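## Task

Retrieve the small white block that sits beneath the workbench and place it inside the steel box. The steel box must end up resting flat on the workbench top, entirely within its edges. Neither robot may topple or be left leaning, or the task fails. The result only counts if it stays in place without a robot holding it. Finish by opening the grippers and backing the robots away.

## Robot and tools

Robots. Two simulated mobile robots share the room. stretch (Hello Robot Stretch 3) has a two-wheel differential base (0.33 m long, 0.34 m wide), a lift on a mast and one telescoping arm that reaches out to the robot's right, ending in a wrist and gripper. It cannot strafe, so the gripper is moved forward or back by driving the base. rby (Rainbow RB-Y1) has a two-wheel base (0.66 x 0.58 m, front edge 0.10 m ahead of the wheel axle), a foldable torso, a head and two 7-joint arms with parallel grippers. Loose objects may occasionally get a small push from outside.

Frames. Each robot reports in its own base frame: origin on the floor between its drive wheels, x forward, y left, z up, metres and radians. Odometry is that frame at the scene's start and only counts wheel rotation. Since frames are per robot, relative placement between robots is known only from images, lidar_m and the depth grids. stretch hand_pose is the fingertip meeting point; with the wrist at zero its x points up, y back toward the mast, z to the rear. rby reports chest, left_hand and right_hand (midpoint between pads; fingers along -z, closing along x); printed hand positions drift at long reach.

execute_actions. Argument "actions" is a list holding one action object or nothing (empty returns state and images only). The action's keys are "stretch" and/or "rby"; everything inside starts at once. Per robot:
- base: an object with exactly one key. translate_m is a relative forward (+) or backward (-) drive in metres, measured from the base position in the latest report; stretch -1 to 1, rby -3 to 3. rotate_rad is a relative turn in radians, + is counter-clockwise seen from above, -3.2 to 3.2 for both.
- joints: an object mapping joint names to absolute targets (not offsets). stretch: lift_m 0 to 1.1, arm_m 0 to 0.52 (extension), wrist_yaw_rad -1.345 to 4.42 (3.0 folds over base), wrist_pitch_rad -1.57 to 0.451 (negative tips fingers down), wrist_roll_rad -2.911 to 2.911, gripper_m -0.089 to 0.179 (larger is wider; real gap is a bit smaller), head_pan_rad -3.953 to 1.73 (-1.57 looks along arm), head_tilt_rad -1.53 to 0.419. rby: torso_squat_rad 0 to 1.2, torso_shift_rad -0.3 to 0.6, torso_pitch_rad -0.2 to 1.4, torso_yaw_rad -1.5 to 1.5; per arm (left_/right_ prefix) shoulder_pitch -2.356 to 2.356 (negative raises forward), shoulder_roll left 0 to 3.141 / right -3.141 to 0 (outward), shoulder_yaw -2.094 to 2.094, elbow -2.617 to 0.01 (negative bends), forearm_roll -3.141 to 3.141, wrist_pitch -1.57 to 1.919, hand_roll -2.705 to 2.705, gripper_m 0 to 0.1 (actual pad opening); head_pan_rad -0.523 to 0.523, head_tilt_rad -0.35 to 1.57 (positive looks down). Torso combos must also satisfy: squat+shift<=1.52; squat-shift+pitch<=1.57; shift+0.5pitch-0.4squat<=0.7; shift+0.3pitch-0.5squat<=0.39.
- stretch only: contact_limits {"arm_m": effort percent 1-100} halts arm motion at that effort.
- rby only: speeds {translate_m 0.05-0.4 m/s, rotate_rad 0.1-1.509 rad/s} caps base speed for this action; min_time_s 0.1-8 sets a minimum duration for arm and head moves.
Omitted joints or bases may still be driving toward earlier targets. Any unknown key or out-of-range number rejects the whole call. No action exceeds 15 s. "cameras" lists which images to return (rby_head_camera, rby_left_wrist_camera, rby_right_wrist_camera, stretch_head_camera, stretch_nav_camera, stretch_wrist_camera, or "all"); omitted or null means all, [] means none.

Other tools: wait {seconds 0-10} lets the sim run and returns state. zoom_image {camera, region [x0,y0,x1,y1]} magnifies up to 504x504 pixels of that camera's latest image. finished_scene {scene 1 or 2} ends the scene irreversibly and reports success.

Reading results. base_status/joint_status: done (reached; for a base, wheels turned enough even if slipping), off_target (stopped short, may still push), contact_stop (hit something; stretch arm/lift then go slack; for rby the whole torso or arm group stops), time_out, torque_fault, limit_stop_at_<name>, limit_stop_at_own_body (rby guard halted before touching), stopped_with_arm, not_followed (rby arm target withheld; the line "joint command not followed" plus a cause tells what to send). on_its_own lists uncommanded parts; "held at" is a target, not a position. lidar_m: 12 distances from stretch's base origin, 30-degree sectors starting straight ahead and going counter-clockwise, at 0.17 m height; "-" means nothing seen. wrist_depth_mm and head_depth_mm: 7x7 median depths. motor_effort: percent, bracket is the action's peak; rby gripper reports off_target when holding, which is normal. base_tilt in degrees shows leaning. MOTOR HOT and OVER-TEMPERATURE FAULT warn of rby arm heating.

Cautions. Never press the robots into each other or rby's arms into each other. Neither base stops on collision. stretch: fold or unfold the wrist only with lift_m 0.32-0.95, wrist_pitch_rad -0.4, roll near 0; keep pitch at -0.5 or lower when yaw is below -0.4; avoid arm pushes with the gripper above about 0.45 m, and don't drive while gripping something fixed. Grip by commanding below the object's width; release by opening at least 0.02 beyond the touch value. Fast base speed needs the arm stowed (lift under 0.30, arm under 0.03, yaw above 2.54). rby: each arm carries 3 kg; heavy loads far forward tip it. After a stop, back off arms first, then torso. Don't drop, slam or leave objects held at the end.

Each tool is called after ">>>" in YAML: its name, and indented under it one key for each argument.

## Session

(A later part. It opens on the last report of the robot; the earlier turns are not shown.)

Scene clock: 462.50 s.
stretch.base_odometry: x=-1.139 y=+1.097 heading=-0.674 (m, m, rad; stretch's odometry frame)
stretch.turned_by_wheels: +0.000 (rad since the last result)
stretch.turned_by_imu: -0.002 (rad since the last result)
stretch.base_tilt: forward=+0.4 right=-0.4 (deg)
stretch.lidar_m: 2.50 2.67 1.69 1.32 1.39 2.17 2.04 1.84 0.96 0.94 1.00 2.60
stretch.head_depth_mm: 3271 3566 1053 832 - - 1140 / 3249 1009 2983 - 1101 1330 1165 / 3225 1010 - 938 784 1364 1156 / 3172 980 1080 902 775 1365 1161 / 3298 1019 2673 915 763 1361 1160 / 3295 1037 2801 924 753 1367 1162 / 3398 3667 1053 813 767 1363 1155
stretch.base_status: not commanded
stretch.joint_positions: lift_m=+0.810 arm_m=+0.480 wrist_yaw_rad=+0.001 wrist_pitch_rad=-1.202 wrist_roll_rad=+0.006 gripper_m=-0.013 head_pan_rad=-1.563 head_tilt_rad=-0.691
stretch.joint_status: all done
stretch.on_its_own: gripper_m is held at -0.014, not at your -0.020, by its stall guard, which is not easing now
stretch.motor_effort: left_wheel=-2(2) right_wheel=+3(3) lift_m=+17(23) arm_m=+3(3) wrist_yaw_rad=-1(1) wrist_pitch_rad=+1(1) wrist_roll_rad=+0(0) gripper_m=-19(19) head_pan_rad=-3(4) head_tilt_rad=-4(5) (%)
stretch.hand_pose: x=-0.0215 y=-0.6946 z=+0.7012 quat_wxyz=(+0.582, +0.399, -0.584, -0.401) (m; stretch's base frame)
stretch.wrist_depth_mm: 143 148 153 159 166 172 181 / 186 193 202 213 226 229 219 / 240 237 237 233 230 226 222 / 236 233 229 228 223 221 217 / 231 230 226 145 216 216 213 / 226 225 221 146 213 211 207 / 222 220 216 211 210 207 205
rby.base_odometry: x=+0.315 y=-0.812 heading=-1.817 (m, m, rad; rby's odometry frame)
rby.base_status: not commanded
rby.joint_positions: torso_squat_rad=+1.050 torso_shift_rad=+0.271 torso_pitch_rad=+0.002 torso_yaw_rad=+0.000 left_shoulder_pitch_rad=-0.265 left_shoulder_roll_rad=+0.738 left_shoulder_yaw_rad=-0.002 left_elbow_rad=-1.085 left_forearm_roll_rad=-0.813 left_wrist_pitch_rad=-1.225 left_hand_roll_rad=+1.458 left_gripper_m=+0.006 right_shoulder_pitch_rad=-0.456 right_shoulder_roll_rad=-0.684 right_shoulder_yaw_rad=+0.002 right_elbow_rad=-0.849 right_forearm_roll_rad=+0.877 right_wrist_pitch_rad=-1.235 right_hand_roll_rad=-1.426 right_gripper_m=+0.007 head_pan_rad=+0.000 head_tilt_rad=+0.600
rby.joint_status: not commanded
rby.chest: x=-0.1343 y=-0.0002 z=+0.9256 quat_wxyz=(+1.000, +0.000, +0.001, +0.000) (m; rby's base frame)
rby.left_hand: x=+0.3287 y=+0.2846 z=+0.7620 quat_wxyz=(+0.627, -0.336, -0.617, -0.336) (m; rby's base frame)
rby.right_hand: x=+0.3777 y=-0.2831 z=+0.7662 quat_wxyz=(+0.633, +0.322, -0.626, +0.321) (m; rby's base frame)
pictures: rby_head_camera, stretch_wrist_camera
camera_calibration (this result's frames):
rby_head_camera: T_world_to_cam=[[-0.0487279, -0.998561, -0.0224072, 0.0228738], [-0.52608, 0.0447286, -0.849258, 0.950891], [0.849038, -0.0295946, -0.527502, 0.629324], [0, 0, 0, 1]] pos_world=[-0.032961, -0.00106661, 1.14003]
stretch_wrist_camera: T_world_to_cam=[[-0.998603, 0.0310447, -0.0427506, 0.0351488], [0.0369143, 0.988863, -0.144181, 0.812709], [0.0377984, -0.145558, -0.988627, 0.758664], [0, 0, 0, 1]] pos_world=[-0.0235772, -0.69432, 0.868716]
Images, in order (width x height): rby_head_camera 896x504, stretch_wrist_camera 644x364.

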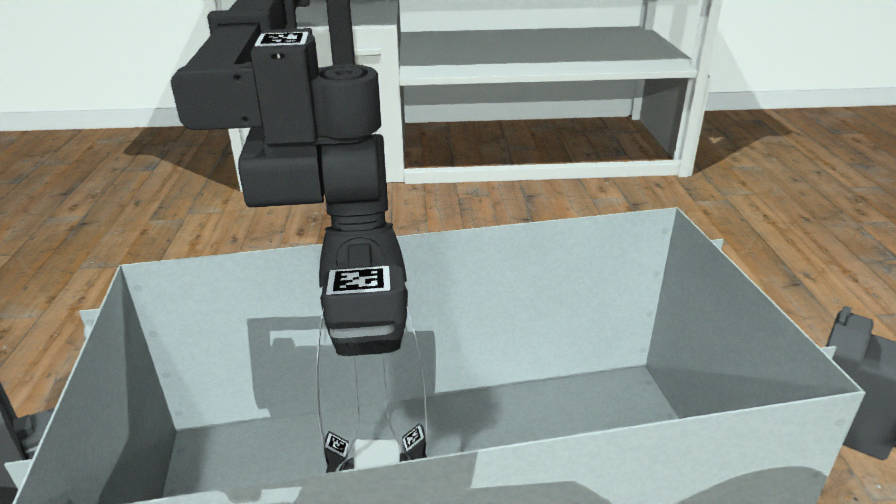

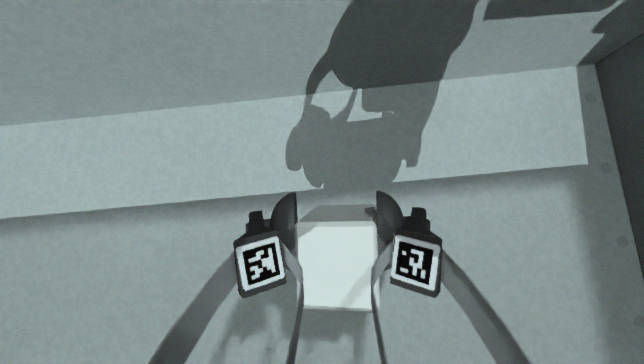

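>>> execute_actions:
  actions:
    - {"stretch":{"joints":{"lift_m":0.793}}}
  cameras: []

>>> execute_actions:
  actions:
    - {"stretch":{"joints":{"gripper_m":0.11}}}
  cameras: []

>>> execute_actions:
  actions:
    - {"stretch":{"joints":{"lift_m":1.0}}}
  cameras: ["stretch_wrist_camera"]

>>> execute_actions:
  actions:
    - {"stretch":{"joints":{"arm_m":0.0},"base":{"translate_m":1.0}},"rby":{"joints":{"head_tilt_rad":0.4}}}
  cameras: ["rby_head_camera","stretch_nav_camera"]

Scene clock: 474.10 s.
stretch.base_odometry: x=-1.139 y=+1.097 heading=-0.674 (m, m, rad; stretch's odometry frame)
stretch.turned_by_wheels: +0.000 (rad since the last result)
stretch.turned_by_imu: -0.001 (rad since the last result)
stretch.base_tilt: forward=+0.5 right=-0.4 (deg)
stretch.lidar_m: 2.51 2.67 1.68 1.32 1.39 2.17 2.05 1.84 0.96 0.94 1.00 2.59
stretch.head_depth_mm: 3267 3582 1050 830 1723 - - / 3269 1011 2973 - 1412 1329 1162 / 3251 1011 3134 937 785 1364 1163 / 3161 979 1095 901 773 1365 1164 / 3274 1018 2671 916 764 1360 1163 / 3333 1037 2776 924 752 1365 1159 / 3346 3675 1047 813 765 1361 1159
stretch.base_status: not commanded
stretch.joint_positions: lift_m=+0.793 arm_m=+0.480 wrist_yaw_rad=+0.001 wrist_pitch_rad=-1.202 wrist_roll_rad=+0.006 gripper_m=-0.013 head_pan_rad=-1.563 head_tilt_rad=-0.691
stretch.joint_status: all done
stretch.on_its_own: gripper_m is held at -0.014, not at your -0.020, by its stall guard, which is not easing now
stretch.motor_effort: left_wheel=-2(2) right_wheel=+3(3) lift_m=+16(16) arm_m=+3(3) wrist_yaw_rad=-2(2) wrist_pitch_rad=+1(1) wrist_roll_rad=+0(0) gripper_m=-19(19) head_pan_rad=-3(4) head_tilt_rad=-5(5) (%)
stretch.hand_pose: x=-0.0215 y=-0.6946 z=+0.6842 quat_wxyz=(+0.582, +0.399, -0.584, -0.401) (m; stretch's base frame)
stretch.wrist_depth_mm: 144 147 153 159 165 173 181 / 187 192 202 214 215 213 210 / 225 221 218 214 212 209 205 / 219 217 214 211 207 204 202 / 214 211 208 145 201 200 197 / 210 207 204 146 197 196 193 / 204 203 199 195 194 191 189
rby.base_odometry: x=+0.315 y=-0.812 heading=-1.817 (m, m, rad; rby's odometry frame)
rby.base_status: not commanded
rby.joint_positions: torso_squat_rad=+1.050 torso_shift_rad=+0.271 torso_pitch_rad=+0.002 torso_yaw_rad=+0.000 left_shoulder_pitch_rad=-0.265 left_shoulder_roll_rad=+0.738 left_shoulder_yaw_rad=-0.002 left_elbow_rad=-1.085 left_forearm_roll_rad=-0.813 left_wrist_pitch_rad=-1.225 left_hand_roll_rad=+1.458 left_gripper_m=+0.006 right_shoulder_pitch_rad=-0.456 right_shoulder_roll_rad=-0.684 right_shoulder_yaw_rad=+0.002 right_elbow_rad=-0.849 right_forearm_roll_rad=+0.877 right_wrist_pitch_rad=-1.235 right_hand_roll_rad=-1.426 right_gripper_m=+0.007 head_pan_rad=+0.000 head_tilt_rad=+0.600
rby.joint_status: not commanded
rby.chest: x=-0.1343 y=-0.0002 z=+0.9256 quat_wxyz=(+1.000, +0.000, +0.001, +0.000) (m; rby's base frame)
rby.left_hand: x=+0.3287 y=+0.2846 z=+0.7620 quat_wxyz=(+0.627, -0.336, -0.617, -0.336) (m; rby's base frame)
rby.right_hand: x=+0.3777 y=-0.2831 z=+0.7662 quat_wxyz=(+0.633, +0.322, -0.626, +0.321) (m; rby's base frame)
pictures: none
No camera images: the call's "cameras" was empty. Leave "cameras" out to get every camera's image.

Scene clock: 475.83 s.
stretch.base_odometry: x=-1.139 y=+1.097 heading=-0.674 (m, m, rad; stretch's odometry frame)
stretch.turned_by_wheels: +0.000 (rad since the last result)
stretch.turned_by_imu: +0.000 (rad since the last result)
stretch.base_tilt: forward=+0.5 right=-0.4 (deg)
stretch.lidar_m: 2.51 2.66 1.69 1.32 1.39 2.17 2.04 1.84 0.96 0.94 1.00 2.60
stretch.head_depth_mm: 3286 3564 1051 828 1724 - - / 3289 1008 2971 - 1408 1331 1159 / 3254 1011 3111 940 785 1363 1160 / 3149 979 1093 901 773 1363 1162 / 3301 1019 2664 915 761 1357 1164 / 3302 1037 2803 928 750 1361 1158 / 3386 3716 1053 812 766 1363 1162
stretch.base_status: not commanded
stretch.joint_positions: lift_m=+0.793 arm_m=+0.480 wrist_yaw_rad=+0.001 wrist_pitch_rad=-1.202 wrist_roll_rad=+0.006 gripper_m=+0.110 head_pan_rad=-1.563 head_tilt_rad=-0.691
stretch.joint_status: all done
stretch.motor_effort: left_wheel=-2(2) right_wheel=+3(3) lift_m=+17(16) arm_m=+3(3) wrist_yaw_rad=-2(2) wrist_pitch_rad=+1(1) wrist_roll_rad=+0(0) gripper_m=+0(79) head_pan_rad=-3(4) head_tilt_rad=-4(5) (%)
stretch.hand_pose: x=-0.0215 y=-0.6946 z=+0.6842 quat_wxyz=(+0.582, +0.399, -0.584, -0.401) (m; stretch's base frame)
stretch.wrist_depth_mm: 143 148 153 158 165 173 181 / 186 192 202 213 215 213 211 / 224 222 217 216 211 208 206 / 220 217 214 209 207 204 200 / 216 212 208 154 201 199 198 / 209 207 203 200 198 194 193 / 205 201 199 197 194 192 188
rby.base_odometry: x=+0.315 y=-0.812 heading=-1.817 (m, m, rad; rby's odometry frame)
rby.base_status: not commanded
rby.joint_positions: torso_squat_rad=+1.050 torso_shift_rad=+0.271 torso_pitch_rad=+0.002 torso_yaw_rad=+0.000 left_shoulder_pitch_rad=-0.265 left_shoulder_roll_rad=+0.738 left_shoulder_yaw_rad=-0.002 left_elbow_rad=-1.085 left_forearm_roll_rad=-0.813 left_wrist_pitch_rad=-1.225 left_hand_roll_rad=+1.458 left_gripper_m=+0.006 right_shoulder_pitch_rad=-0.456 right_shoulder_roll_rad=-0.684 right_shoulder_yaw_rad=+0.002 right_elbow_rad=-0.849 right_forearm_roll_rad=+0.877 right_wrist_pitch_rad=-1.235 right_hand_roll_rad=-1.426 right_gripper_m=+0.007 head_pan_rad=+0.000 head_tilt_rad=+0.600
rby.joint_status: not commanded
rby.chest: x=-0.1343 y=-0.0002 z=+0.9256 quat_wxyz=(+1.000, +0.000, +0.001, +0.000) (m; rby's base frame)
rby.left_hand: x=+0.3287 y=+0.2846 z=+0.7620 quat_wxyz=(+0.627, -0.336, -0.617, -0.336) (m; rby's base frame)
rby.right_hand: x=+0.3777 y=-0.2831 z=+0.7662 quat_wxyz=(+0.633, +0.322, -0.626, +0.321) (m; rby's base frame)
pictures: none
No camera images: the call's "cameras" was empty. Leave "cameras" out to get every camera's image.

Scene clock: 478.53 s.
stretch.base_odometry: x=-1.139 y=+1.097 heading=-0.674 (m, m, rad; stretch's odometry frame)
stretch.turned_by_wheels: +0.000 (rad since the last result)
stretch.turned_by_imu: -0.001 (rad since the last result)
stretch.base_tilt: forward=+0.5 right=-0.4 (deg)
stretch.lidar_m: 2.51 2.66 1.68 1.32 1.39 2.17 2.04 1.84 0.96 0.94 1.00 2.59
stretch.head_depth_mm: 3265 - 1758 825 1643 1358 1160 / 3214 1046 2815 855 795 1363 1163 / 3197 1063 2677 936 784 1362 1159 / 3165 969 1161 926 773 1355 1161 / 3307 1017 2671 915 764 1363 1160 / 3271 1036 2828 924 752 1362 1163 / 3356 3701 1049 814 767 1360 1157
stretch.base_status: not commanded
stretch.joint_positions: lift_m=+1.000 arm_m=+0.480 wrist_yaw_rad=+0.001 wrist_pitch_rad=-1.202 wrist_roll_rad=+0.006 gripper_m=+0.110 head_pan_rad=-1.563 head_tilt_rad=-0.691
stretch.joint_status: all done
stretch.motor_effort: left_wheel=-1(2) right_wheel=+3(3) lift_m=+23(24) arm_m=+3(3) wrist_yaw_rad=-1(1) wrist_pitch_rad=+1(1) wrist_roll_rad=+0(0) gripper_m=+1(1) head_pan_rad=-4(4) head_tilt_rad=-5(5) (%)
stretch.hand_pose: x=-0.0215 y=-0.6946 z=+0.8908 quat_wxyz=(+0.582, +0.399, -0.584, -0.401) (m; stretch's base frame)
stretch.wrist_depth_mm: - - - 517 - - - / - - - 543 267 258 241 / 285 281 303 328 358 327 244 / 351 425 417 417 404 359 238 / 345 410 412 406 400 323 241 / 340 406 401 395 391 380 246 / 330 394 395 388 382 358 230
rby.base_odometry: x=+0.315 y=-0.812 heading=-1.817 (m, m, rad; rby's odometry frame)
rby.base_status: not commanded
rby.joint_positions: torso_squat_rad=+1.050 torso_shift_rad=+0.271 torso_pitch_rad=+0.002 torso_yaw_rad=+0.000 left_shoulder_pitch_rad=-0.265 left_shoulder_roll_rad=+0.738 left_shoulder_yaw_rad=-0.002 left_elbow_rad=-1.085 left_forearm_roll_rad=-0.813 left_wrist_pitch_rad=-1.225 left_hand_roll_rad=+1.458 left_gripper_m=+0.006 right_shoulder_pitch_rad=-0.456 right_shoulder_roll_rad=-0.684 right_shoulder_yaw_rad=+0.002 right_elbow_rad=-0.849 right_forearm_roll_rad=+0.877 right_wrist_pitch_rad=-1.235 right_hand_roll_rad=-1.426 right_gripper_m=+0.007 head_pan_rad=+0.000 head_tilt_rad=+0.600
rby.joint_status: not commanded
rby.chest: x=-0.1343 y=-0.0002 z=+0.9256 quat_wxyz=(+1.000, +0.000, +0.001, +0.000) (m; rby's base frame)
rby.left_hand: x=+0.3287 y=+0.2846 z=+0.7620 quat_wxyz=(+0.627, -0.336, -0.617, -0.336) (m; rby's base frame)
rby.right_hand: x=+0.3777 y=-0.2831 z=+0.7662 quat_wxyz=(+0.633, +0.322, -0.626, +0.321) (m; rby's base frame)
pictures: stretch_wrist_camera
camera_calibration (this result's frames):
stretch_wrist_camera: T_world_to_cam=[[-0.998603, 0.031042, -0.0427527, 0.0432547], [0.0369145, 0.988853, -0.144248, 0.840122], [0.0377984, -0.145625, -0.988618, 0.946041], [0, 0, 0, 1]] pos_world=[-0.0235772, -0.694332, 1.05831]
Images, in order (width x height): stretch_wrist_camera 644x364.

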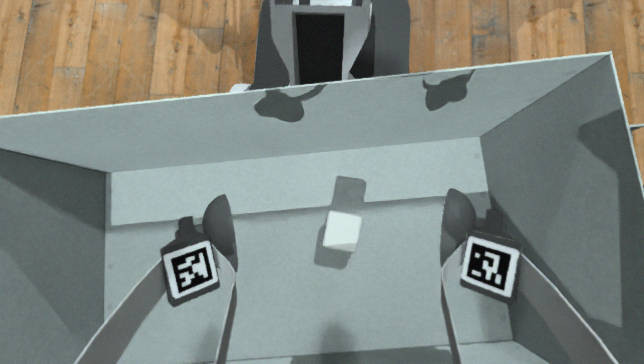

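Scene clock: 489.47 s.
stretch.base_odometry: x=-0.358 y=+0.472 heading=-0.674 (m, m, rad; stretch's odometry frame)
stretch.turned_by_wheels: +0.000 (rad since the last result)
stretch.turned_by_imu: +0.000 (rad since the last result)
stretch.base_tilt: forward=+0.4 right=-0.4 (deg)
stretch.lidar_m: 1.50 1.59 2.05 1.24 1.66 1.91 2.82 1.34 1.20 3.87 2.07 1.56
stretch.head_depth_mm: 3281 3654 3124 - - - 1113 / 3292 3673 2830 - - - - / 3342 3694 2822 - - - - / 3378 3738 2819 2166 1647 1408 1159 / 3397 3728 2821 2068 1641 1395 1137 / 3422 3762 2825 2078 1647 1359 1159 / 3393 3652 2803 2067 1651 1359 1161
stretch.base_status: done
stretch.joint_positions: lift_m=+1.000 arm_m=+0.000 wrist_yaw_rad=+0.001 wrist_pitch_rad=-1.202 wrist_roll_rad=+0.006 gripper_m=+0.110 head_pan_rad=-1.563 head_tilt_rad=-0.691
stretch.joint_status: all done
stretch.motor_effort: left_wheel=-2(3) right_wheel=+2(9) lift_m=+23(23) arm_m=-4(2) wrist_yaw_rad=-1(1) wrist_pitch_rad=+1(1) wrist_roll_rad=+0(0) gripper_m=+0(0) head_pan_rad=-4(4) head_tilt_rad=-5(5) (%)
stretch.hand_pose: x=-0.0215 y=-0.2151 z=+0.8908 quat_wxyz=(+0.582, +0.399, -0.584, -0.401) (m; stretch's base frame)
stretch.wrist_depth_mm: - - - - - - - / - - - - - - - / - - - - - - - / - - - - - - - / - - - - - - 986 / - - - - - 950 953 / - - - - - 911 917
rby.base_odometry: x=+0.315 y=-0.812 heading=-1.817 (m, m, rad; rby's odometry frame)
rby.base_status: not commanded
rby.joint_positions: torso_squat_rad=+1.050 torso_shift_rad=+0.271 torso_pitch_rad=+0.002 torso_yaw_rad=+0.000 left_shoulder_pitch_rad=-0.265 left_shoulder_roll_rad=+0.738 left_shoulder_yaw_rad=-0.002 left_elbow_rad=-1.085 left_forearm_roll_rad=-0.813 left_wrist_pitch_rad=-1.225 left_hand_roll_rad=+1.458 left_gripper_m=+0.006 right_shoulder_pitch_rad=-0.456 right_shoulder_roll_rad=-0.684 right_shoulder_yaw_rad=+0.002 right_elbow_rad=-0.849 right_forearm_roll_rad=+0.877 right_wrist_pitch_rad=-1.235 right_hand_roll_rad=-1.426 right_gripper_m=+0.007 head_pan_rad=+0.000 head_tilt_rad=+0.400
rby.joint_status: all done
rby.chest: x=-0.1343 y=-0.0002 z=+0.9256 quat_wxyz=(+1.000, +0.000, +0.001, +0.000) (m; rby's base frame)
rby.left_hand: x=+0.3287 y=+0.2846 z=+0.7620 quat_wxyz=(+0.627, -0.336, -0.617, -0.336) (m; rby's base frame)
rby.right_hand: x=+0.3777 y=-0.2831 z=+0.7662 quat_wxyz=(+0.633, +0.322, -0.626, +0.321) (m; rby's base frame)
pictures: rby_head_camera, stretch_nav_camera (sideways: a quarter turn counterclockwise sets it upright)
camera_calibration (this result's frames):
rby_head_camera: T_world_to_cam=[[-0.0433441, -0.998558, -0.0316764, 0.0339099], [-0.346902, 0.0447761, -0.936832, 1.06952], [0.936899, -0.0296175, -0.348342, 0.437488], [0, 0, 0, 1]] pos_world=[-0.0373927, -0.00107079, 1.15543]
stretch_nav_camera: T_world_to_cam=[[-0.0242709, -0.638327, 0.769383, -0.957225], [-0.999603, 0.00449967, -0.0278003, 0.0916196], [0.0142837, -0.769753, -0.638183, 0.794255], [0, 0, 0, 1]] pos_world=[0.0570056, -0.0000542378, 1.2459]
Images, in order (width x height): rby_head_camera 896x504, stretch_nav_camera 672x504.

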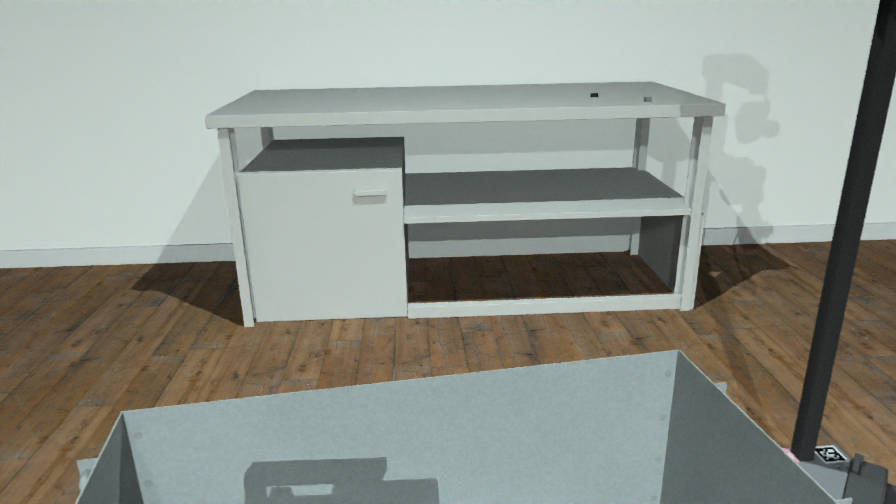

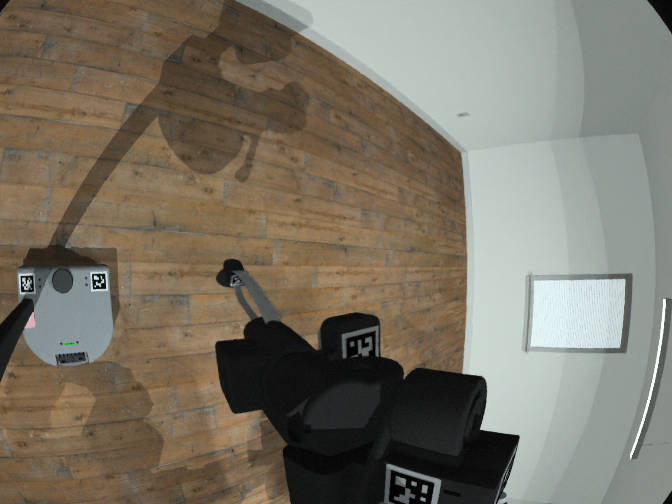

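>>> execute_actions:
  actions:
    - {"stretch":{"base":{"translate_m":0.4}},"rby":{"joints":{"torso_squat_rad":0.44,"torso_shift_rad":0.27,"head_tilt_rad":0.5}}}
  cameras: []

>>> execute_actions:
  actions:
    - {"rby":{"base":{"translate_m":1.55},"speeds":{"translate_m":0.35}}}
  cameras: ["rby_head_camera","rby_left_wrist_camera","rby_right_wrist_camera"]

Scene clock: 515.93 s.
stretch.base_odometry: x=-0.045 y=+0.222 heading=-0.674 (m, m, rad; stretch's odometry frame)
stretch.turned_by_wheels: +0.000 (rad since the last result)
stretch.turned_by_imu: -0.001 (rad since the last result)
stretch.base_tilt: forward=+0.5 right=-0.4 (deg)
stretch.lidar_m: 1.11 1.17 1.69 1.25 1.91 1.89 3.22 1.48 1.69 3.72 1.52 1.16
stretch.head_depth_mm: 3308 3727 3143 - - - 1117 / 3289 3676 2825 - - - - / 3392 3717 2837 - - - - / 3376 3730 2817 2157 1639 1414 1162 / 3428 3801 2823 2071 1645 1387 1137 / 3380 3690 2807 2086 1643 1365 1158 / 2736 2794 2679 2079 1648 1363 1159
stretch.base_status: done
stretch.joint_positions: lift_m=+1.000 arm_m=+0.000 wrist_yaw_rad=+0.001 wrist_pitch_rad=-1.202 wrist_roll_rad=+0.006 gripper_m=+0.110 head_pan_rad=-1.563 head_tilt_rad=-0.691
stretch.joint_status: not commanded
stretch.motor_effort: left_wheel=-2(3) right_wheel=+3(6) lift_m=+23(23) arm_m=-3(3) wrist_yaw_rad=-1(1) wrist_pitch_rad=+1(0) wrist_roll_rad=+1(0) gripper_m=+0(0) head_pan_rad=-3(4) head_tilt_rad=-5(5) (%)
stretch.hand_pose: x=-0.0215 y=-0.2151 z=+0.8908 quat_wxyz=(+0.582, +0.399, -0.584, -0.401) (m; stretch's base frame)
stretch.wrist_depth_mm: - - - - - - - / - - - - - - - / - - - - - - - / - - - - - - - / - - - - - - 970 / - - - - - 945 972 / - - - - - 956 921
rby.base_odometry: x=+0.315 y=-0.812 heading=-1.817 (m, m, rad; rby's odometry frame)
rby.base_status: not commanded
rby.joint_positions: torso_squat_rad=+0.440 torso_shift_rad=+0.271 torso_pitch_rad=+0.002 torso_yaw_rad=+0.000 left_shoulder_pitch_rad=-0.265 left_shoulder_roll_rad=+0.738 left_shoulder_yaw_rad=-0.002 left_elbow_rad=-1.085 left_forearm_roll_rad=-0.813 left_wrist_pitch_rad=-1.225 left_hand_roll_rad=+1.458 left_gripper_m=+0.006 right_shoulder_pitch_rad=-0.456 right_shoulder_roll_rad=-0.684 right_shoulder_yaw_rad=+0.002 right_elbow_rad=-0.849 right_forearm_roll_rad=+0.877 right_wrist_pitch_rad=-1.235 right_hand_roll_rad=-1.426 right_gripper_m=+0.007 head_pan_rad=+0.000 head_tilt_rad=+0.500
rby.joint_status: all done
rby.chest: x=-0.0579 y=-0.0003 z=+1.2002 quat_wxyz=(+1.000, +0.000, +0.001, +0.000) (m; rby's base frame)
rby.left_hand: x=+0.4050 y=+0.2845 z=+1.0365 quat_wxyz=(+0.627, -0.336, -0.617, -0.336) (m; rby's base frame)
rby.right_hand: x=+0.4540 y=-0.2832 z=+1.0406 quat_wxyz=(+0.633, +0.322, -0.626, +0.321) (m; rby's base frame)
pictures: none
No camera images: the call's "cameras" was empty. Leave "cameras" out to get every camera's image.

Scene clock: 521.57 s.
stretch.base_odometry: x=-0.045 y=+0.222 heading=-0.674 (m, m, rad; stretch's odometry frame)
stretch.turned_by_wheels: +0.000 (rad since the last result)
stretch.turned_by_imu: -0.002 (rad since the last result)
stretch.base_tilt: forward=+0.5 right=-0.4 (deg)
stretch.lidar_m: 1.10 1.17 1.69 1.25 1.91 1.10 1.11 3.39 4.00 3.70 1.52 1.16
stretch.head_depth_mm: 3300 3683 3140 - - - 1117 / 3336 3722 2816 - - - - / 3367 3774 2806 - - - - / 3373 3749 2813 2143 1638 1411 1163 / 3423 3764 2813 2077 1647 1394 1141 / 3348 3670 2793 2063 1647 1359 1162 / 2748 2775 2685 2074 1648 1365 1156
stretch.base_status: not commanded
stretch.joint_positions: lift_m=+1.000 arm_m=+0.000 wrist_yaw_rad=+0.001 wrist_pitch_rad=-1.202 wrist_roll_rad=+0.006 gripper_m=+0.110 head_pan_rad=-1.563 head_tilt_rad=-0.691
stretch.joint_status: not commanded
stretch.motor_effort: left_wheel=-2(2) right_wheel=+3(3) lift_m=+23(23) arm_m=-4(4) wrist_yaw_rad=-1(2) wrist_pitch_rad=+1(1) wrist_roll_rad=+0(0) gripper_m=+0(1) head_pan_rad=-5(4) head_tilt_rad=-5(5) (%)
stretch.hand_pose: x=-0.0215 y=-0.2151 z=+0.8908 quat_wxyz=(+0.582, +0.399, -0.584, -0.401) (m; stretch's base frame)
stretch.wrist_depth_mm: - - - - - - - / - - - - - - - / - - - - - - - / - - - - - - - / - - - - - - 973 / - - - - - 981 949 / - - - - - 945 933
rby.base_odometry: x=-0.064 y=-2.315 heading=-1.817 (m, m, rad; rby's odometry frame)
rby.base_status: done
rby.joint_positions: torso_squat_rad=+0.440 torso_shift_rad=+0.271 torso_pitch_rad=+0.002 torso_yaw_rad=+0.000 left_shoulder_pitch_rad=-0.265 left_shoulder_roll_rad=+0.738 left_shoulder_yaw_rad=-0.002 left_elbow_rad=-1.085 left_forearm_roll_rad=-0.813 left_wrist_pitch_rad=-1.225 left_hand_roll_rad=+1.458 left_gripper_m=+0.006 right_shoulder_pitch_rad=-0.456 right_shoulder_roll_rad=-0.684 right_shoulder_yaw_rad=+0.002 right_elbow_rad=-0.849 right_forearm_roll_rad=+0.877 right_wrist_pitch_rad=-1.235 right_hand_roll_rad=-1.426 right_gripper_m=+0.007 head_pan_rad=+0.000 head_tilt_rad=+0.500
rby.joint_status: not commanded
rby.chest: x=-0.0579 y=-0.0003 z=+1.2002 quat_wxyz=(+1.000, +0.000, +0.001, +0.000) (m; rby's base frame)
rby.left_hand: x=+0.4050 y=+0.2845 z=+1.0365 quat_wxyz=(+0.627, -0.336, -0.617, -0.336) (m; rby's base frame)
rby.right_hand: x=+0.4540 y=-0.2832 z=+1.0406 quat_wxyz=(+0.633, +0.322, -0.626, +0.321) (m; rby's base frame)
pictures: rby_head_camera, rby_left_wrist_camera, rby_right_wrist_camera
camera_calibration (this result's frames):
rby_head_camera: T_world_to_cam=[[-0.0462754, -0.998559, -0.0271628, 0.0393929], [-0.438947, 0.0447528, -0.897398, 1.29483], [0.89732, -0.0296044, -0.440386, 0.588981], [0, 0, 0, 1]] pos_world=[0.0416821, -0.00117486, 1.42243]
rby_left_wrist_camera: T_world_to_cam=[[0.0149938, 0.0349352, 0.999277, -1.05604], [-0.996582, 0.0817144, 0.0120965, 0.401923], [-0.0812328, -0.996043, 0.036041, 0.3628], [0, 0, 0, 1]] pos_world=[0.445855, 0.365414, 1.03733]
rby_right_wrist_camera: T_world_to_cam=[[-0.0160671, -0.0263211, -0.999524, 1.03678], [-0.997448, -0.0691252, 0.017854, 0.448426], [-0.0695623, 0.997261, -0.0251433, 0.429258], [0, 0, 0, 1]] pos_world=[0.4938, -0.369796, 1.03907]
Images, in order (width x height): rby_head_camera 896x504, rby_left_wrist_camera 644x364, rby_right_wrist_camera 644x364.

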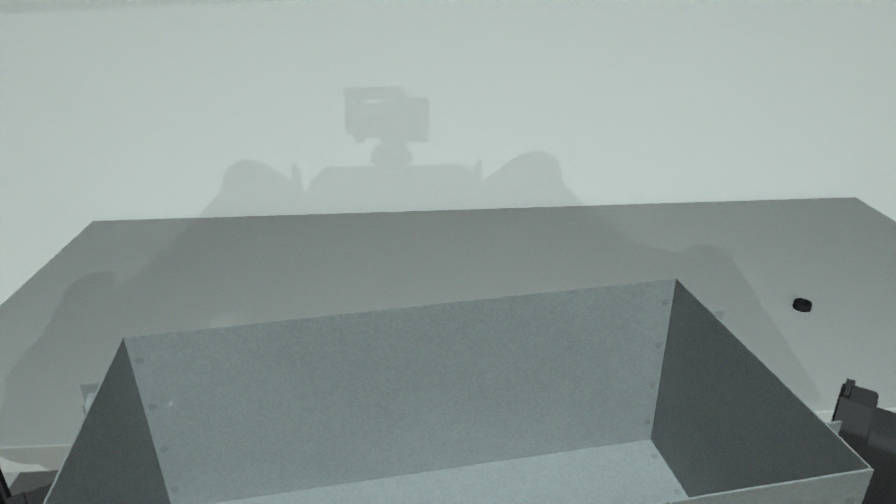

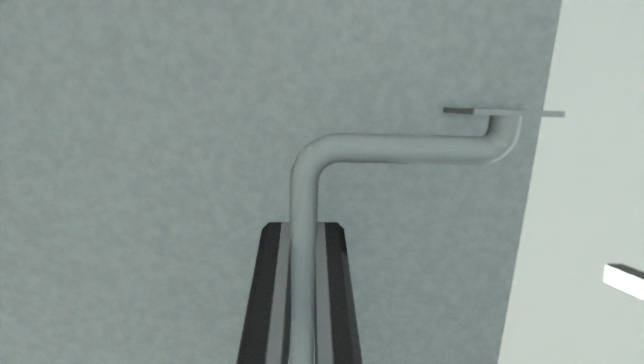

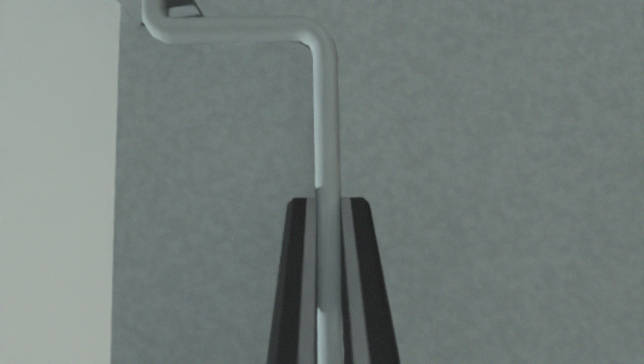

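>>> execute_actions:
  actions:
    - {"stretch":{"joints":{"head_pan_rad":-3.5,"head_tilt_rad":-0.25}},"rby":{"base":{"translate_m":0.52},"speeds":{"translate_m":0.2},"joints":{"head_tilt_rad":1.0}}}
  cameras: ["rby_head_camera","stretch_head_camera"]

Scene clock: 538.80 s.
stretch.base_odometry: x=-0.045 y=+0.222 heading=-0.674 (m, m, rad; stretch's odometry frame)
stretch.turned_by_wheels: +0.000 (rad since the last result)
stretch.turned_by_imu: -0.002 (rad since the last result)
stretch.base_tilt: forward=+0.5 right=-0.4 (deg)
stretch.lidar_m: 1.11 1.17 1.69 1.25 1.37 1.24 3.25 3.38 4.02 3.71 1.52 1.16
stretch.head_depth_mm: 2862 2974 1361 - - - - / 3248 3653 1548 - - - - / 3224 3621 3770 - - - - / 3207 3490 3686 3930 - - - / 3212 3367 3561 3750 - - - / 3109 3257 3451 3627 - - - / 3021 3178 3321 3500 3415 - -
stretch.base_status: not commanded
stretch.joint_positions: lift_m=+1.000 arm_m=+0.000 wrist_yaw_rad=+0.001 wrist_pitch_rad=-1.202 wrist_roll_rad=+0.006 gripper_m=+0.110 head_pan_rad=-3.493 head_tilt_rad=-0.260
stretch.joint_status: all done
stretch.motor_effort: left_wheel=-2(2) right_wheel=+2(3) lift_m=+23(23) arm_m=-4(4) wrist_yaw_rad=-1(1) wrist_pitch_rad=+1(1) wrist_roll_rad=+0(0) gripper_m=+0(0) head_pan_rad=-4(48) head_tilt_rad=+5(34) (%)
stretch.hand_pose: x=-0.0215 y=-0.2151 z=+0.8908 quat_wxyz=(+0.582, +0.399, -0.584, -0.401) (m; stretch's base frame)
stretch.wrist_depth_mm: - - - - - - - / - - - - - - - / - - - - - - - / - - - - - - - / - - - - - - 962 / - - - - - 953 940 / - - - - - 918 938
rby.base_odometry: x=-0.190 y=-2.820 heading=-1.817 (m, m, rad; rby's odometry frame)
rby.base_status: done
rby.joint_positions: torso_squat_rad=+0.440 torso_shift_rad=+0.271 torso_pitch_rad=+0.002 torso_yaw_rad=+0.000 left_shoulder_pitch_rad=-0.265 left_shoulder_roll_rad=+0.738 left_shoulder_yaw_rad=-0.002 left_elbow_rad=-1.085 left_forearm_roll_rad=-0.813 left_wrist_pitch_rad=-1.225 left_hand_roll_rad=+1.458 left_gripper_m=+0.006 right_shoulder_pitch_rad=-0.456 right_shoulder_roll_rad=-0.684 right_shoulder_yaw_rad=+0.002 right_elbow_rad=-0.849 right_forearm_roll_rad=+0.877 right_wrist_pitch_rad=-1.235 right_hand_roll_rad=-1.426 right_gripper_m=+0.007 head_pan_rad=+0.000 head_tilt_rad=+1.000
rby.joint_status: all done
rby.chest: x=-0.0579 y=-0.0003 z=+1.2002 quat_wxyz=(+1.000, +0.000, +0.001, +0.000) (m; rby's base frame)
rby.left_hand: x=+0.4050 y=+0.2845 z=+1.0365 quat_wxyz=(+0.627, -0.336, -0.617, -0.336) (m; rby's base frame)
rby.right_hand: x=+0.4540 y=-0.2832 z=+1.0406 quat_wxyz=(+0.633, +0.322, -0.626, +0.321) (m; rby's base frame)
pictures: rby_head_camera, stretch_head_camera (sideways: a quarter turn clockwise sets it upright)
camera_calibration (this result's frames):
rby_head_camera: T_world_to_cam=[[-0.053513, -0.998566, -0.00160035, 0.00334223], [-0.815451, 0.0446248, -0.577103, 0.832986], [0.576347, -0.0295775, -0.81667, 1.10449], [0, 0, 0, 1]] pos_world=[0.0428686, -0.00116632, 1.38273]
stretch_head_camera: T_world_to_cam=[[0.204866, -0.0672974, -0.976474, 1.29008], [-0.337572, -0.941281, -0.00595106, 0.0124259], [-0.918736, 0.330849, -0.215554, 0.241505], [0, 0, 0, 1]] pos_world=[-0.0382194, 0.0186137, 1.31186]
Images, in order (width x height): rby_head_camera 896x504, stretch_head_camera 896x504.

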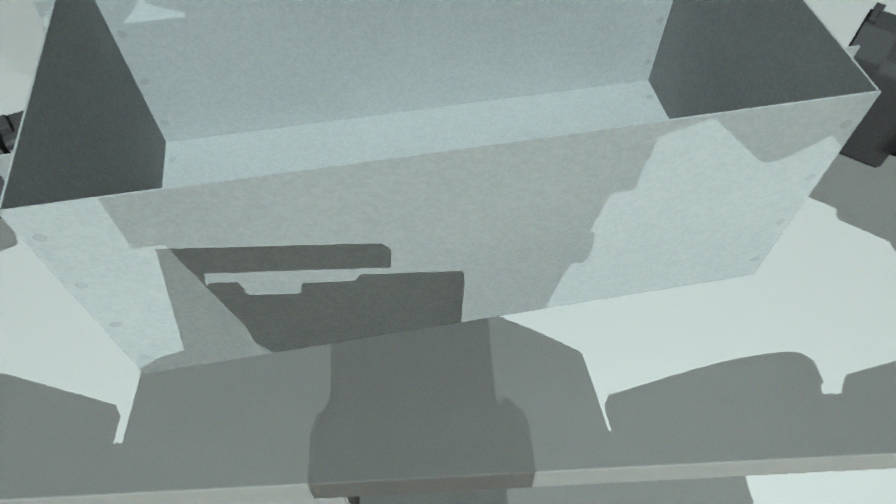

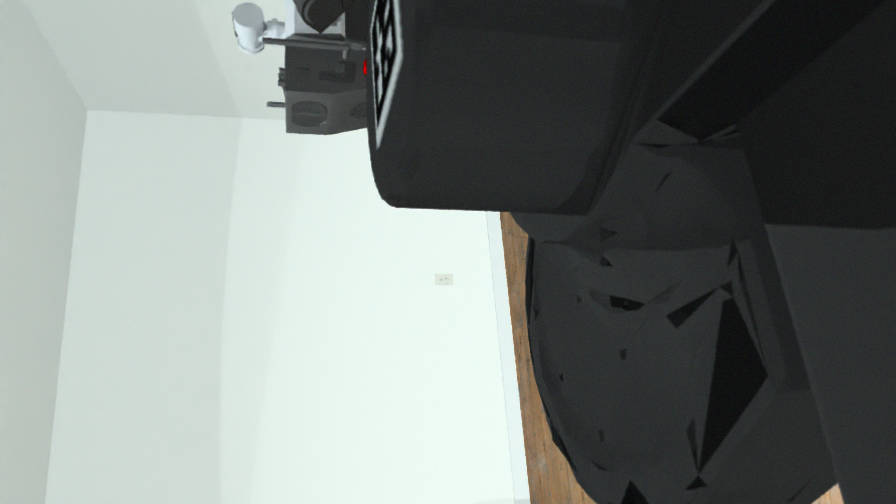

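>>> execute_actions:
  actions:
    - {"rby":{"joints":{"torso_squat_rad":0.59}},"stretch":{"joints":{"head_pan_rad":1.73,"lift_m":0.8}}}
  cameras: ["rby_head_camera","stretch_nav_camera"]

>>> execute_actions:
  actions:
    - {"rby":{"joints":{"torso_squat_rad":0.62}}}
  cameras: ["rby_head_camera","stretch_nav_camera"]

Scene clock: 550.90 s.
stretch.base_odometry: x=-0.045 y=+0.222 heading=-0.674 (m, m, rad; stretch's odometry frame)
stretch.turned_by_wheels: +0.000 (rad since the last result)
stretch.turned_by_imu: -0.002 (rad since the last result)
stretch.base_tilt: forward=+0.5 right=-0.4 (deg)
stretch.lidar_m: 1.11 1.17 1.69 1.25 1.37 1.24 3.23 3.40 4.01 3.71 1.52 1.15
stretch.head_depth_mm: 1659 1727 1818 1914 2021 2024 1540 / 1689 1781 1865 1959 2070 2035 1541 / 1733 1816 1903 2015 2131 2036 1532 / 1771 1864 1963 1983 1751 1564 1488 / 1799 1899 2010 1981 1761 1784 1538 / 1853 1950 2044 1979 1754 1852 1540 / 1884 1983 - - - - -
stretch.base_status: not commanded
stretch.joint_positions: lift_m=+0.800 arm_m=+0.000 wrist_yaw_rad=+0.001 wrist_pitch_rad=-1.202 wrist_roll_rad=+0.006 gripper_m=+0.110 head_pan_rad=+1.723 head_tilt_rad=-0.260
stretch.joint_status: all done
stretch.motor_effort: left_wheel=-2(2) right_wheel=+3(3) lift_m=+16(21) arm_m=-4(4) wrist_yaw_rad=-1(1) wrist_pitch_rad=+1(1) wrist_roll_rad=+0(0) gripper_m=+0(0) head_pan_rad=+4(52) head_tilt_rad=+6(5) (%)
stretch.hand_pose: x=-0.0215 y=-0.2151 z=+0.6912 quat_wxyz=(+0.582, +0.399, -0.584, -0.401) (m; stretch's base frame)
stretch.wrist_depth_mm: 954 924 918 916 876 872 852 / 906 911 895 883 841 855 841 / 891 889 868 884 828 823 809 / 906 856 851 847 841 803 796 / 856 863 832 823 798 803 791 / 847 831 822 825 - 774 774 / 836 802 813 789 - 773 762
rby.base_odometry: x=-0.190 y=-2.820 heading=-1.817 (m, m, rad; rby's odometry frame)
rby.base_status: not commanded
rby.joint_positions: torso_squat_rad=+0.590 torso_shift_rad=+0.271 torso_pitch_rad=+0.002 torso_yaw_rad=+0.000 left_shoulder_pitch_rad=-0.265 left_shoulder_roll_rad=+0.738 left_shoulder_yaw_rad=-0.002 left_elbow_rad=-1.085 left_forearm_roll_rad=-0.813 left_wrist_pitch_rad=-1.225 left_hand_roll_rad=+1.458 left_gripper_m=+0.006 right_shoulder_pitch_rad=-0.456 right_shoulder_roll_rad=-0.684 right_shoulder_yaw_rad=+0.002 right_elbow_rad=-0.849 right_forearm_roll_rad=+0.877 right_wrist_pitch_rad=-1.235 right_hand_roll_rad=-1.426 right_gripper_m=+0.007 head_pan_rad=+0.000 head_tilt_rad=+1.000
rby.joint_status: all done
rby.chest: x=-0.0719 y=-0.0003 z=+1.1505 quat_wxyz=(+1.000, +0.000, +0.001, +0.000) (m; rby's base frame)
rby.left_hand: x=+0.3911 y=+0.2845 z=+0.9868 quat_wxyz=(+0.627, -0.336, -0.617, -0.336) (m; rby's base frame)
rby.right_hand: x=+0.4401 y=-0.2832 z=+0.9910 quat_wxyz=(+0.633, +0.322, -0.626, +0.321) (m; rby's base frame)
pictures: rby_head_camera, stretch_nav_camera (sideways: a quarter turn counterclockwise sets it upright)
camera_calibration (this result's frames):
rby_head_camera: T_world_to_cam=[[-0.0535124, -0.998566, -0.00161563, 0.00255122], [-0.815287, 0.0446248, -0.577334, 0.79314], [0.576578, -0.0295774, -0.816506, 1.07173], [0, 0, 0, 1]] pos_world=[0.0288375, -0.00114719, 1.33298]
stretch_nav_camera: T_world_to_cam=[[-0.0103158, 0.259572, 0.965669, -1.21335], [0.987921, 0.15197, -0.0302959, 0.0827612], [-0.154616, 0.953692, -0.258004, 0.30059], [0, 0, 0, 1]] pos_world=[-0.047802, 0.0157028, 1.25175]
Images, in order (width x height): rby_head_camera 896x504, stretch_nav_camera 672x504.

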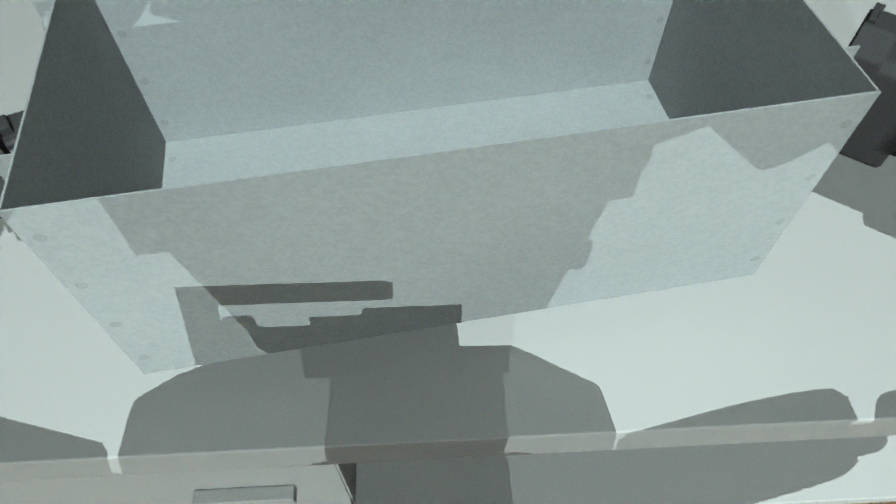

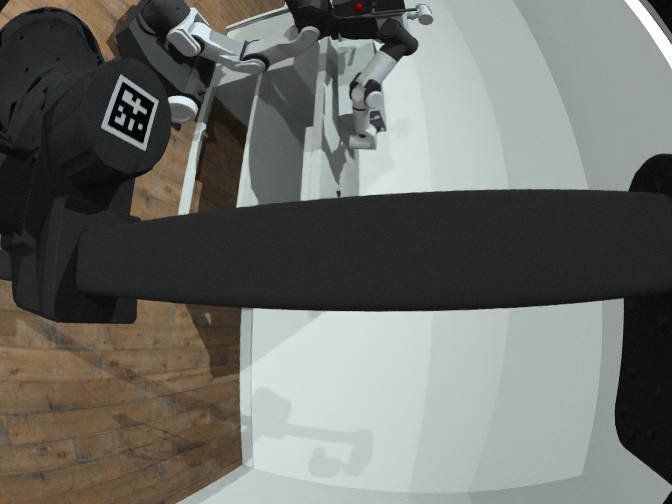

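Scene clock: 551.63 s.
stretch.base_odometry: x=-0.045 y=+0.222 heading=-0.674 (m, m, rad; stretch's odometry frame)
stretch.turned_by_wheels: +0.000 (rad since the last result)
stretch.turned_by_imu: +0.000 (rad since the last result)
stretch.base_tilt: forward=+0.5 right=-0.4 (deg)
stretch.lidar_m: 1.11 1.17 1.69 1.25 1.37 1.24 3.24 3.39 4.01 3.70 1.52 1.15
stretch.head_depth_mm: 1660 1742 1825 1919 2019 2019 1540 / 1687 1786 1868 1959 2071 2034 1549 / 1727 1813 1915 2014 2132 2025 1534 / 1774 1858 1959 1975 1752 1567 1491 / 1818 1899 1998 1978 1749 1794 1554 / 1861 1943 2062 1981 1755 1856 1541 / 1883 1980 - - - - -
stretch.base_status: not commanded
stretch.joint_positions: lift_m=+0.800 arm_m=+0.000 wrist_yaw_rad=+0.001 wrist_pitch_rad=-1.202 wrist_roll_rad=+0.006 gripper_m=+0.110 head_pan_rad=+1.723 head_tilt_rad=-0.260
stretch.joint_status: not commanded
stretch.motor_effort: left_wheel=-2(2) right_wheel=+3(3) lift_m=+16(16) arm_m=-4(4) wrist_yaw_rad=-1(2) wrist_pitch_rad=+1(1) wrist_roll_rad=+0(0) gripper_m=+0(0) head_pan_rad=+5(5) head_tilt_rad=+6(6) (%)
stretch.hand_pose: x=-0.0215 y=-0.2151 z=+0.6912 quat_wxyz=(+0.582, +0.399, -0.584, -0.401) (m; stretch's base frame)
stretch.wrist_depth_mm: 933 932 913 896 888 863 860 / 916 901 889 875 862 830 844 / 908 893 865 853 854 838 822 / 895 873 838 860 827 804 787 / 843 847 840 825 831 807 799 / 847 839 807 809 - 772 782 / 818 820 793 782 - 772 743
rby.base_odometry: x=-0.190 y=-2.820 heading=-1.817 (m, m, rad; rby's odometry frame)
rby.base_status: not commanded
rby.joint_positions: torso_squat_rad=+0.620 torso_shift_rad=+0.271 torso_pitch_rad=+0.002 torso_yaw_rad=+0.000 left_shoulder_pitch_rad=-0.265 left_shoulder_roll_rad=+0.738 left_shoulder_yaw_rad=-0.002 left_elbow_rad=-1.085 left_forearm_roll_rad=-0.813 left_wrist_pitch_rad=-1.225 left_hand_roll_rad=+1.458 left_gripper_m=+0.006 right_shoulder_pitch_rad=-0.456 right_shoulder_roll_rad=-0.684 right_shoulder_yaw_rad=+0.002 right_elbow_rad=-0.849 right_forearm_roll_rad=+0.877 right_wrist_pitch_rad=-1.235 right_hand_roll_rad=-1.426 right_gripper_m=+0.007 head_pan_rad=+0.000 head_tilt_rad=+1.000
rby.joint_status: all done
rby.chest: x=-0.0751 y=-0.0003 z=+1.1390 quat_wxyz=(+1.000, +0.000, +0.001, +0.000) (m; rby's base frame)
rby.left_hand: x=+0.3879 y=+0.2845 z=+0.9753 quat_wxyz=(+0.627, -0.336, -0.617, -0.336) (m; rby's base frame)
rby.right_hand: x=+0.4369 y=-0.2832 z=+0.9795 quat_wxyz=(+0.633, +0.322, -0.626, +0.321) (m; rby's base frame)
pictures: rby_head_camera, stretch_nav_camera (sideways: a quarter turn counterclockwise sets it upright)
camera_calibration (this result's frames):
rby_head_camera: T_world_to_cam=[[-0.0535124, -0.998566, -0.00161627, 0.0023664], [-0.815279, 0.0446246, -0.577347, 0.783899], [0.576591, -0.0295775, -0.816497, 1.06418], [0, 0, 0, 1]] pos_world=[0.025629, -0.00114257, 1.32148]
stretch_nav_camera: T_world_to_cam=[[-0.0103194, 0.259572, 0.965669, -1.21335], [0.987919, 0.151983, -0.0302959, 0.0827612], [-0.154629, 0.95369, -0.258004, 0.30059], [0, 0, 0, 1]] pos_world=[-0.0478023, 0.0157021, 1.25175]
Images, in order (width x height): rby_head_camera 896x504, stretch_nav_camera 672x504.

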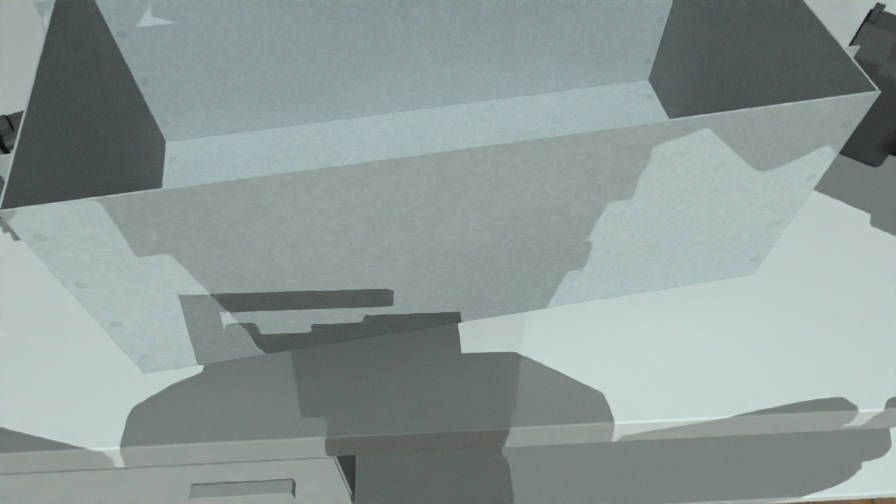

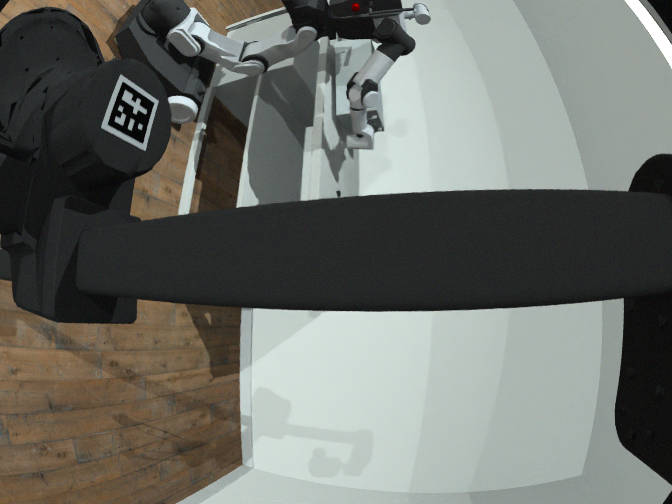

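Still loaded; a bit lower.

>>> execute_actions:
  actions:
    - {"rby":{"joints":{"torso_squat_rad":0.645}}}
  cameras: ["rby_head_camera"]

Scene clock: 555.50 s.
stretch.base_odometry: x=-0.045 y=+0.222 heading=-0.674 (m, m, rad; stretch's odometry frame)
stretch.turned_by_wheels: +0.000 (rad since the last result)
stretch.turned_by_imu: -0.001 (rad since the last result)
stretch.base_tilt: forward=+0.5 right=-0.5 (deg)
stretch.lidar_m: 1.11 1.17 1.68 1.25 1.37 1.24 3.23 3.39 4.01 3.70 1.52 1.16
stretch.head_depth_mm: 1663 1740 1821 1923 2019 2020 1550 / 1698 1772 1873 1963 2064 2031 1532 / 1731 1819 1914 2017 2123 2026 1541 / 1776 1867 1956 1974 1752 1572 1488 / 1811 1892 1993 1964 1752 1793 1537 / 1855 1946 2054 1981 1752 1865 1534 / 1886 1988 - - - - -
stretch.base_status: not commanded
stretch.joint_positions: lift_m=+0.800 arm_m=+0.000 wrist_yaw_rad=+0.001 wrist_pitch_rad=-1.202 wrist_roll_rad=+0.006 gripper_m=+0.110 head_pan_rad=+1.723 head_tilt_rad=-0.260
stretch.joint_status: not commanded
stretch.motor_effort: left_wheel=-2(2) right_wheel=+3(3) lift_m=+16(16) arm_m=-4(4) wrist_yaw_rad=-1(1) wrist_pitch_rad=+1(1) wrist_roll_rad=+0(0) gripper_m=+0(0) head_pan_rad=+5(5) head_tilt_rad=+6(5) (%)
stretch.hand_pose: x=-0.0215 y=-0.2151 z=+0.6912 quat_wxyz=(+0.582, +0.399, -0.584, -0.401) (m; stretch's base frame)
stretch.wrist_depth_mm: 956 917 931 890 880 863 866 / 912 912 886 893 875 832 862 / 893 894 881 846 846 830 820 / 878 881 849 846 829 811 783 / 874 845 848 804 807 799 783 / 820 844 823 800 - 790 774 / 806 820 808 799 - 752 766
rby.base_odometry: x=-0.190 y=-2.820 heading=-1.817 (m, m, rad; rby's odometry frame)
rby.base_status: not commanded
rby.joint_positions: torso_squat_rad=+0.645 torso_shift_rad=+0.271 torso_pitch_rad=+0.002 torso_yaw_rad=+0.000 left_shoulder_pitch_rad=-0.265 left_shoulder_roll_rad=+0.738 left_shoulder_yaw_rad=-0.002 left_elbow_rad=-1.085 left_forearm_roll_rad=-0.813 left_wrist_pitch_rad=-1.225 left_hand_roll_rad=+1.458 left_gripper_m=+0.006 right_shoulder_pitch_rad=-0.456 right_shoulder_roll_rad=-0.684 right_shoulder_yaw_rad=+0.002 right_elbow_rad=-0.849 right_forearm_roll_rad=+0.877 right_wrist_pitch_rad=-1.235 right_hand_roll_rad=-1.426 right_gripper_m=+0.007 head_pan_rad=+0.000 head_tilt_rad=+1.000
rby.joint_status: all done
rby.chest: x=-0.0779 y=-0.0003 z=+1.1290 quat_wxyz=(+1.000, +0.000, +0.001, +0.000) (m; rby's base frame)
rby.left_hand: x=+0.3851 y=+0.2845 z=+0.9653 quat_wxyz=(+0.627, -0.336, -0.617, -0.336) (m; rby's base frame)
rby.right_hand: x=+0.4341 y=-0.2832 z=+0.9695 quat_wxyz=(+0.633, +0.322, -0.626, +0.321) (m; rby's base frame)
pictures: rby_head_camera
camera_calibration (this result's frames):
rby_head_camera: T_world_to_cam=[[-0.0535123, -0.998566, -0.00161664, 0.00220627], [-0.815274, 0.0446245, -0.577353, 0.775893], [0.576598, -0.0295775, -0.816493, 1.05763], [0, 0, 0, 1]] pos_world=[0.0228546, -0.00113862, 1.31152]
Images, in order (width x height): rby_head_camera 896x504.

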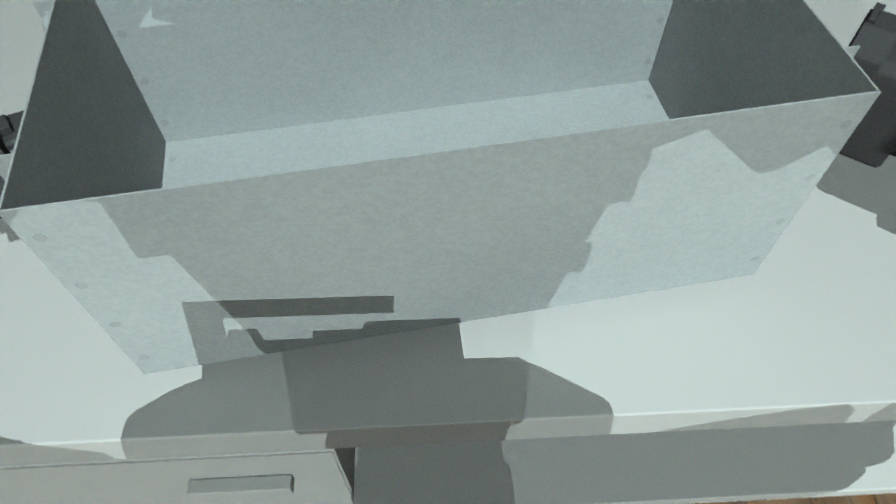

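>>> execute_actions:
  actions:
    - {"rby":{"joints":{"torso_squat_rad":0.667}}}
  cameras: ["rby_head_camera"]

Scene clock: 564.23 s.
stretch.base_odometry: x=-0.045 y=+0.222 heading=-0.674 (m, m, rad; stretch's odometry frame)
stretch.turned_by_wheels: +0.000 (rad since the last result)
stretch.turned_by_imu: -0.001 (rad since the last result)
stretch.base_tilt: forward=+0.4 right=-0.4 (deg)
stretch.lidar_m: 1.11 1.17 1.69 1.25 1.37 1.24 3.22 3.39 3.99 3.72 1.53 1.16
stretch.head_depth_mm: 1657 1742 1831 1916 2024 2021 1543 / 1694 1784 1867 1971 2076 2025 1539 / 1728 1814 1905 2023 2122 2026 1548 / 1765 1859 1963 1983 1740 1581 1490 / 1816 1897 1999 1981 1752 1778 1542 / 1853 1948 2056 1980 1748 1857 1539 / 1880 1973 - - - - -
stretch.base_status: not commanded
stretch.joint_positions: lift_m=+0.800 arm_m=+0.000 wrist_yaw_rad=+0.001 wrist_pitch_rad=-1.202 wrist_roll_rad=+0.006 gripper_m=+0.110 head_pan_rad=+1.723 head_tilt_rad=-0.260
stretch.joint_status: not commanded
stretch.motor_effort: left_wheel=-2(2) right_wheel=+3(3) lift_m=+16(17) arm_m=-3(3) wrist_yaw_rad=-1(2) wrist_pitch_rad=+1(1) wrist_roll_rad=+0(0) gripper_m=+0(1) head_pan_rad=+5(5) head_tilt_rad=+6(6) (%)
stretch.hand_pose: x=-0.0215 y=-0.2151 z=+0.6912 quat_wxyz=(+0.582, +0.399, -0.584, -0.401) (m; stretch's base frame)
stretch.wrist_depth_mm: 951 935 922 898 890 895 845 / 917 928 888 874 857 854 829 / 907 901 877 871 831 845 825 / 870 878 849 840 825 826 797 / 881 840 859 828 810 798 795 / 830 810 800 800 - 788 784 / 815 807 803 778 - 749 754
rby.base_odometry: x=-0.190 y=-2.820 heading=-1.817 (m, m, rad; rby's odometry frame)
rby.base_status: not commanded
rby.joint_positions: torso_squat_rad=+0.667 torso_shift_rad=+0.271 torso_pitch_rad=+0.002 torso_yaw_rad=+0.000 left_shoulder_pitch_rad=-0.265 left_shoulder_roll_rad=+0.738 left_shoulder_yaw_rad=-0.002 left_elbow_rad=-1.085 left_forearm_roll_rad=-0.813 left_wrist_pitch_rad=-1.225 left_hand_roll_rad=+1.458 left_gripper_m=+0.006 right_shoulder_pitch_rad=-0.456 right_shoulder_roll_rad=-0.684 right_shoulder_yaw_rad=+0.002 right_elbow_rad=-0.849 right_forearm_roll_rad=+0.877 right_wrist_pitch_rad=-1.235 right_hand_roll_rad=-1.426 right_gripper_m=+0.007 head_pan_rad=+0.000 head_tilt_rad=+1.000
rby.joint_status: all done
rby.chest: x=-0.0804 y=-0.0003 z=+1.1199 quat_wxyz=(+1.000, +0.000, +0.001, +0.000) (m; rby's base frame)
rby.left_hand: x=+0.3826 y=+0.2845 z=+0.9563 quat_wxyz=(+0.627, -0.336, -0.617, -0.336) (m; rby's base frame)
rby.right_hand: x=+0.4316 y=-0.2832 z=+0.9605 quat_wxyz=(+0.633, +0.322, -0.626, +0.321) (m; rby's base frame)
pictures: rby_head_camera
camera_calibration (this result's frames):
rby_head_camera: T_world_to_cam=[[-0.0535125, -0.998566, -0.00161719, 0.00206094], [-0.815269, 0.0446248, -0.577361, 0.768623], [0.576605, -0.0295776, -0.816488, 1.05169], [0, 0, 0, 1]] pos_world=[0.020335, -0.0011352, 1.30247]
Images, in order (width x height): rby_head_camera 896x504.

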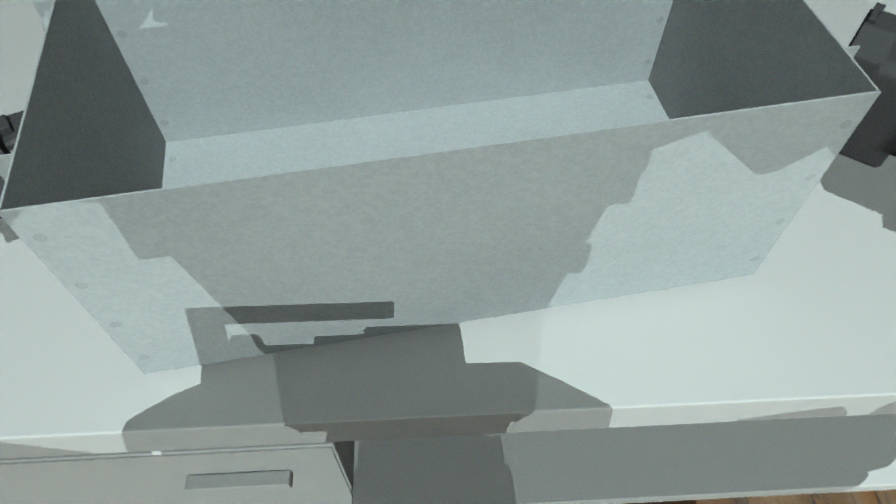

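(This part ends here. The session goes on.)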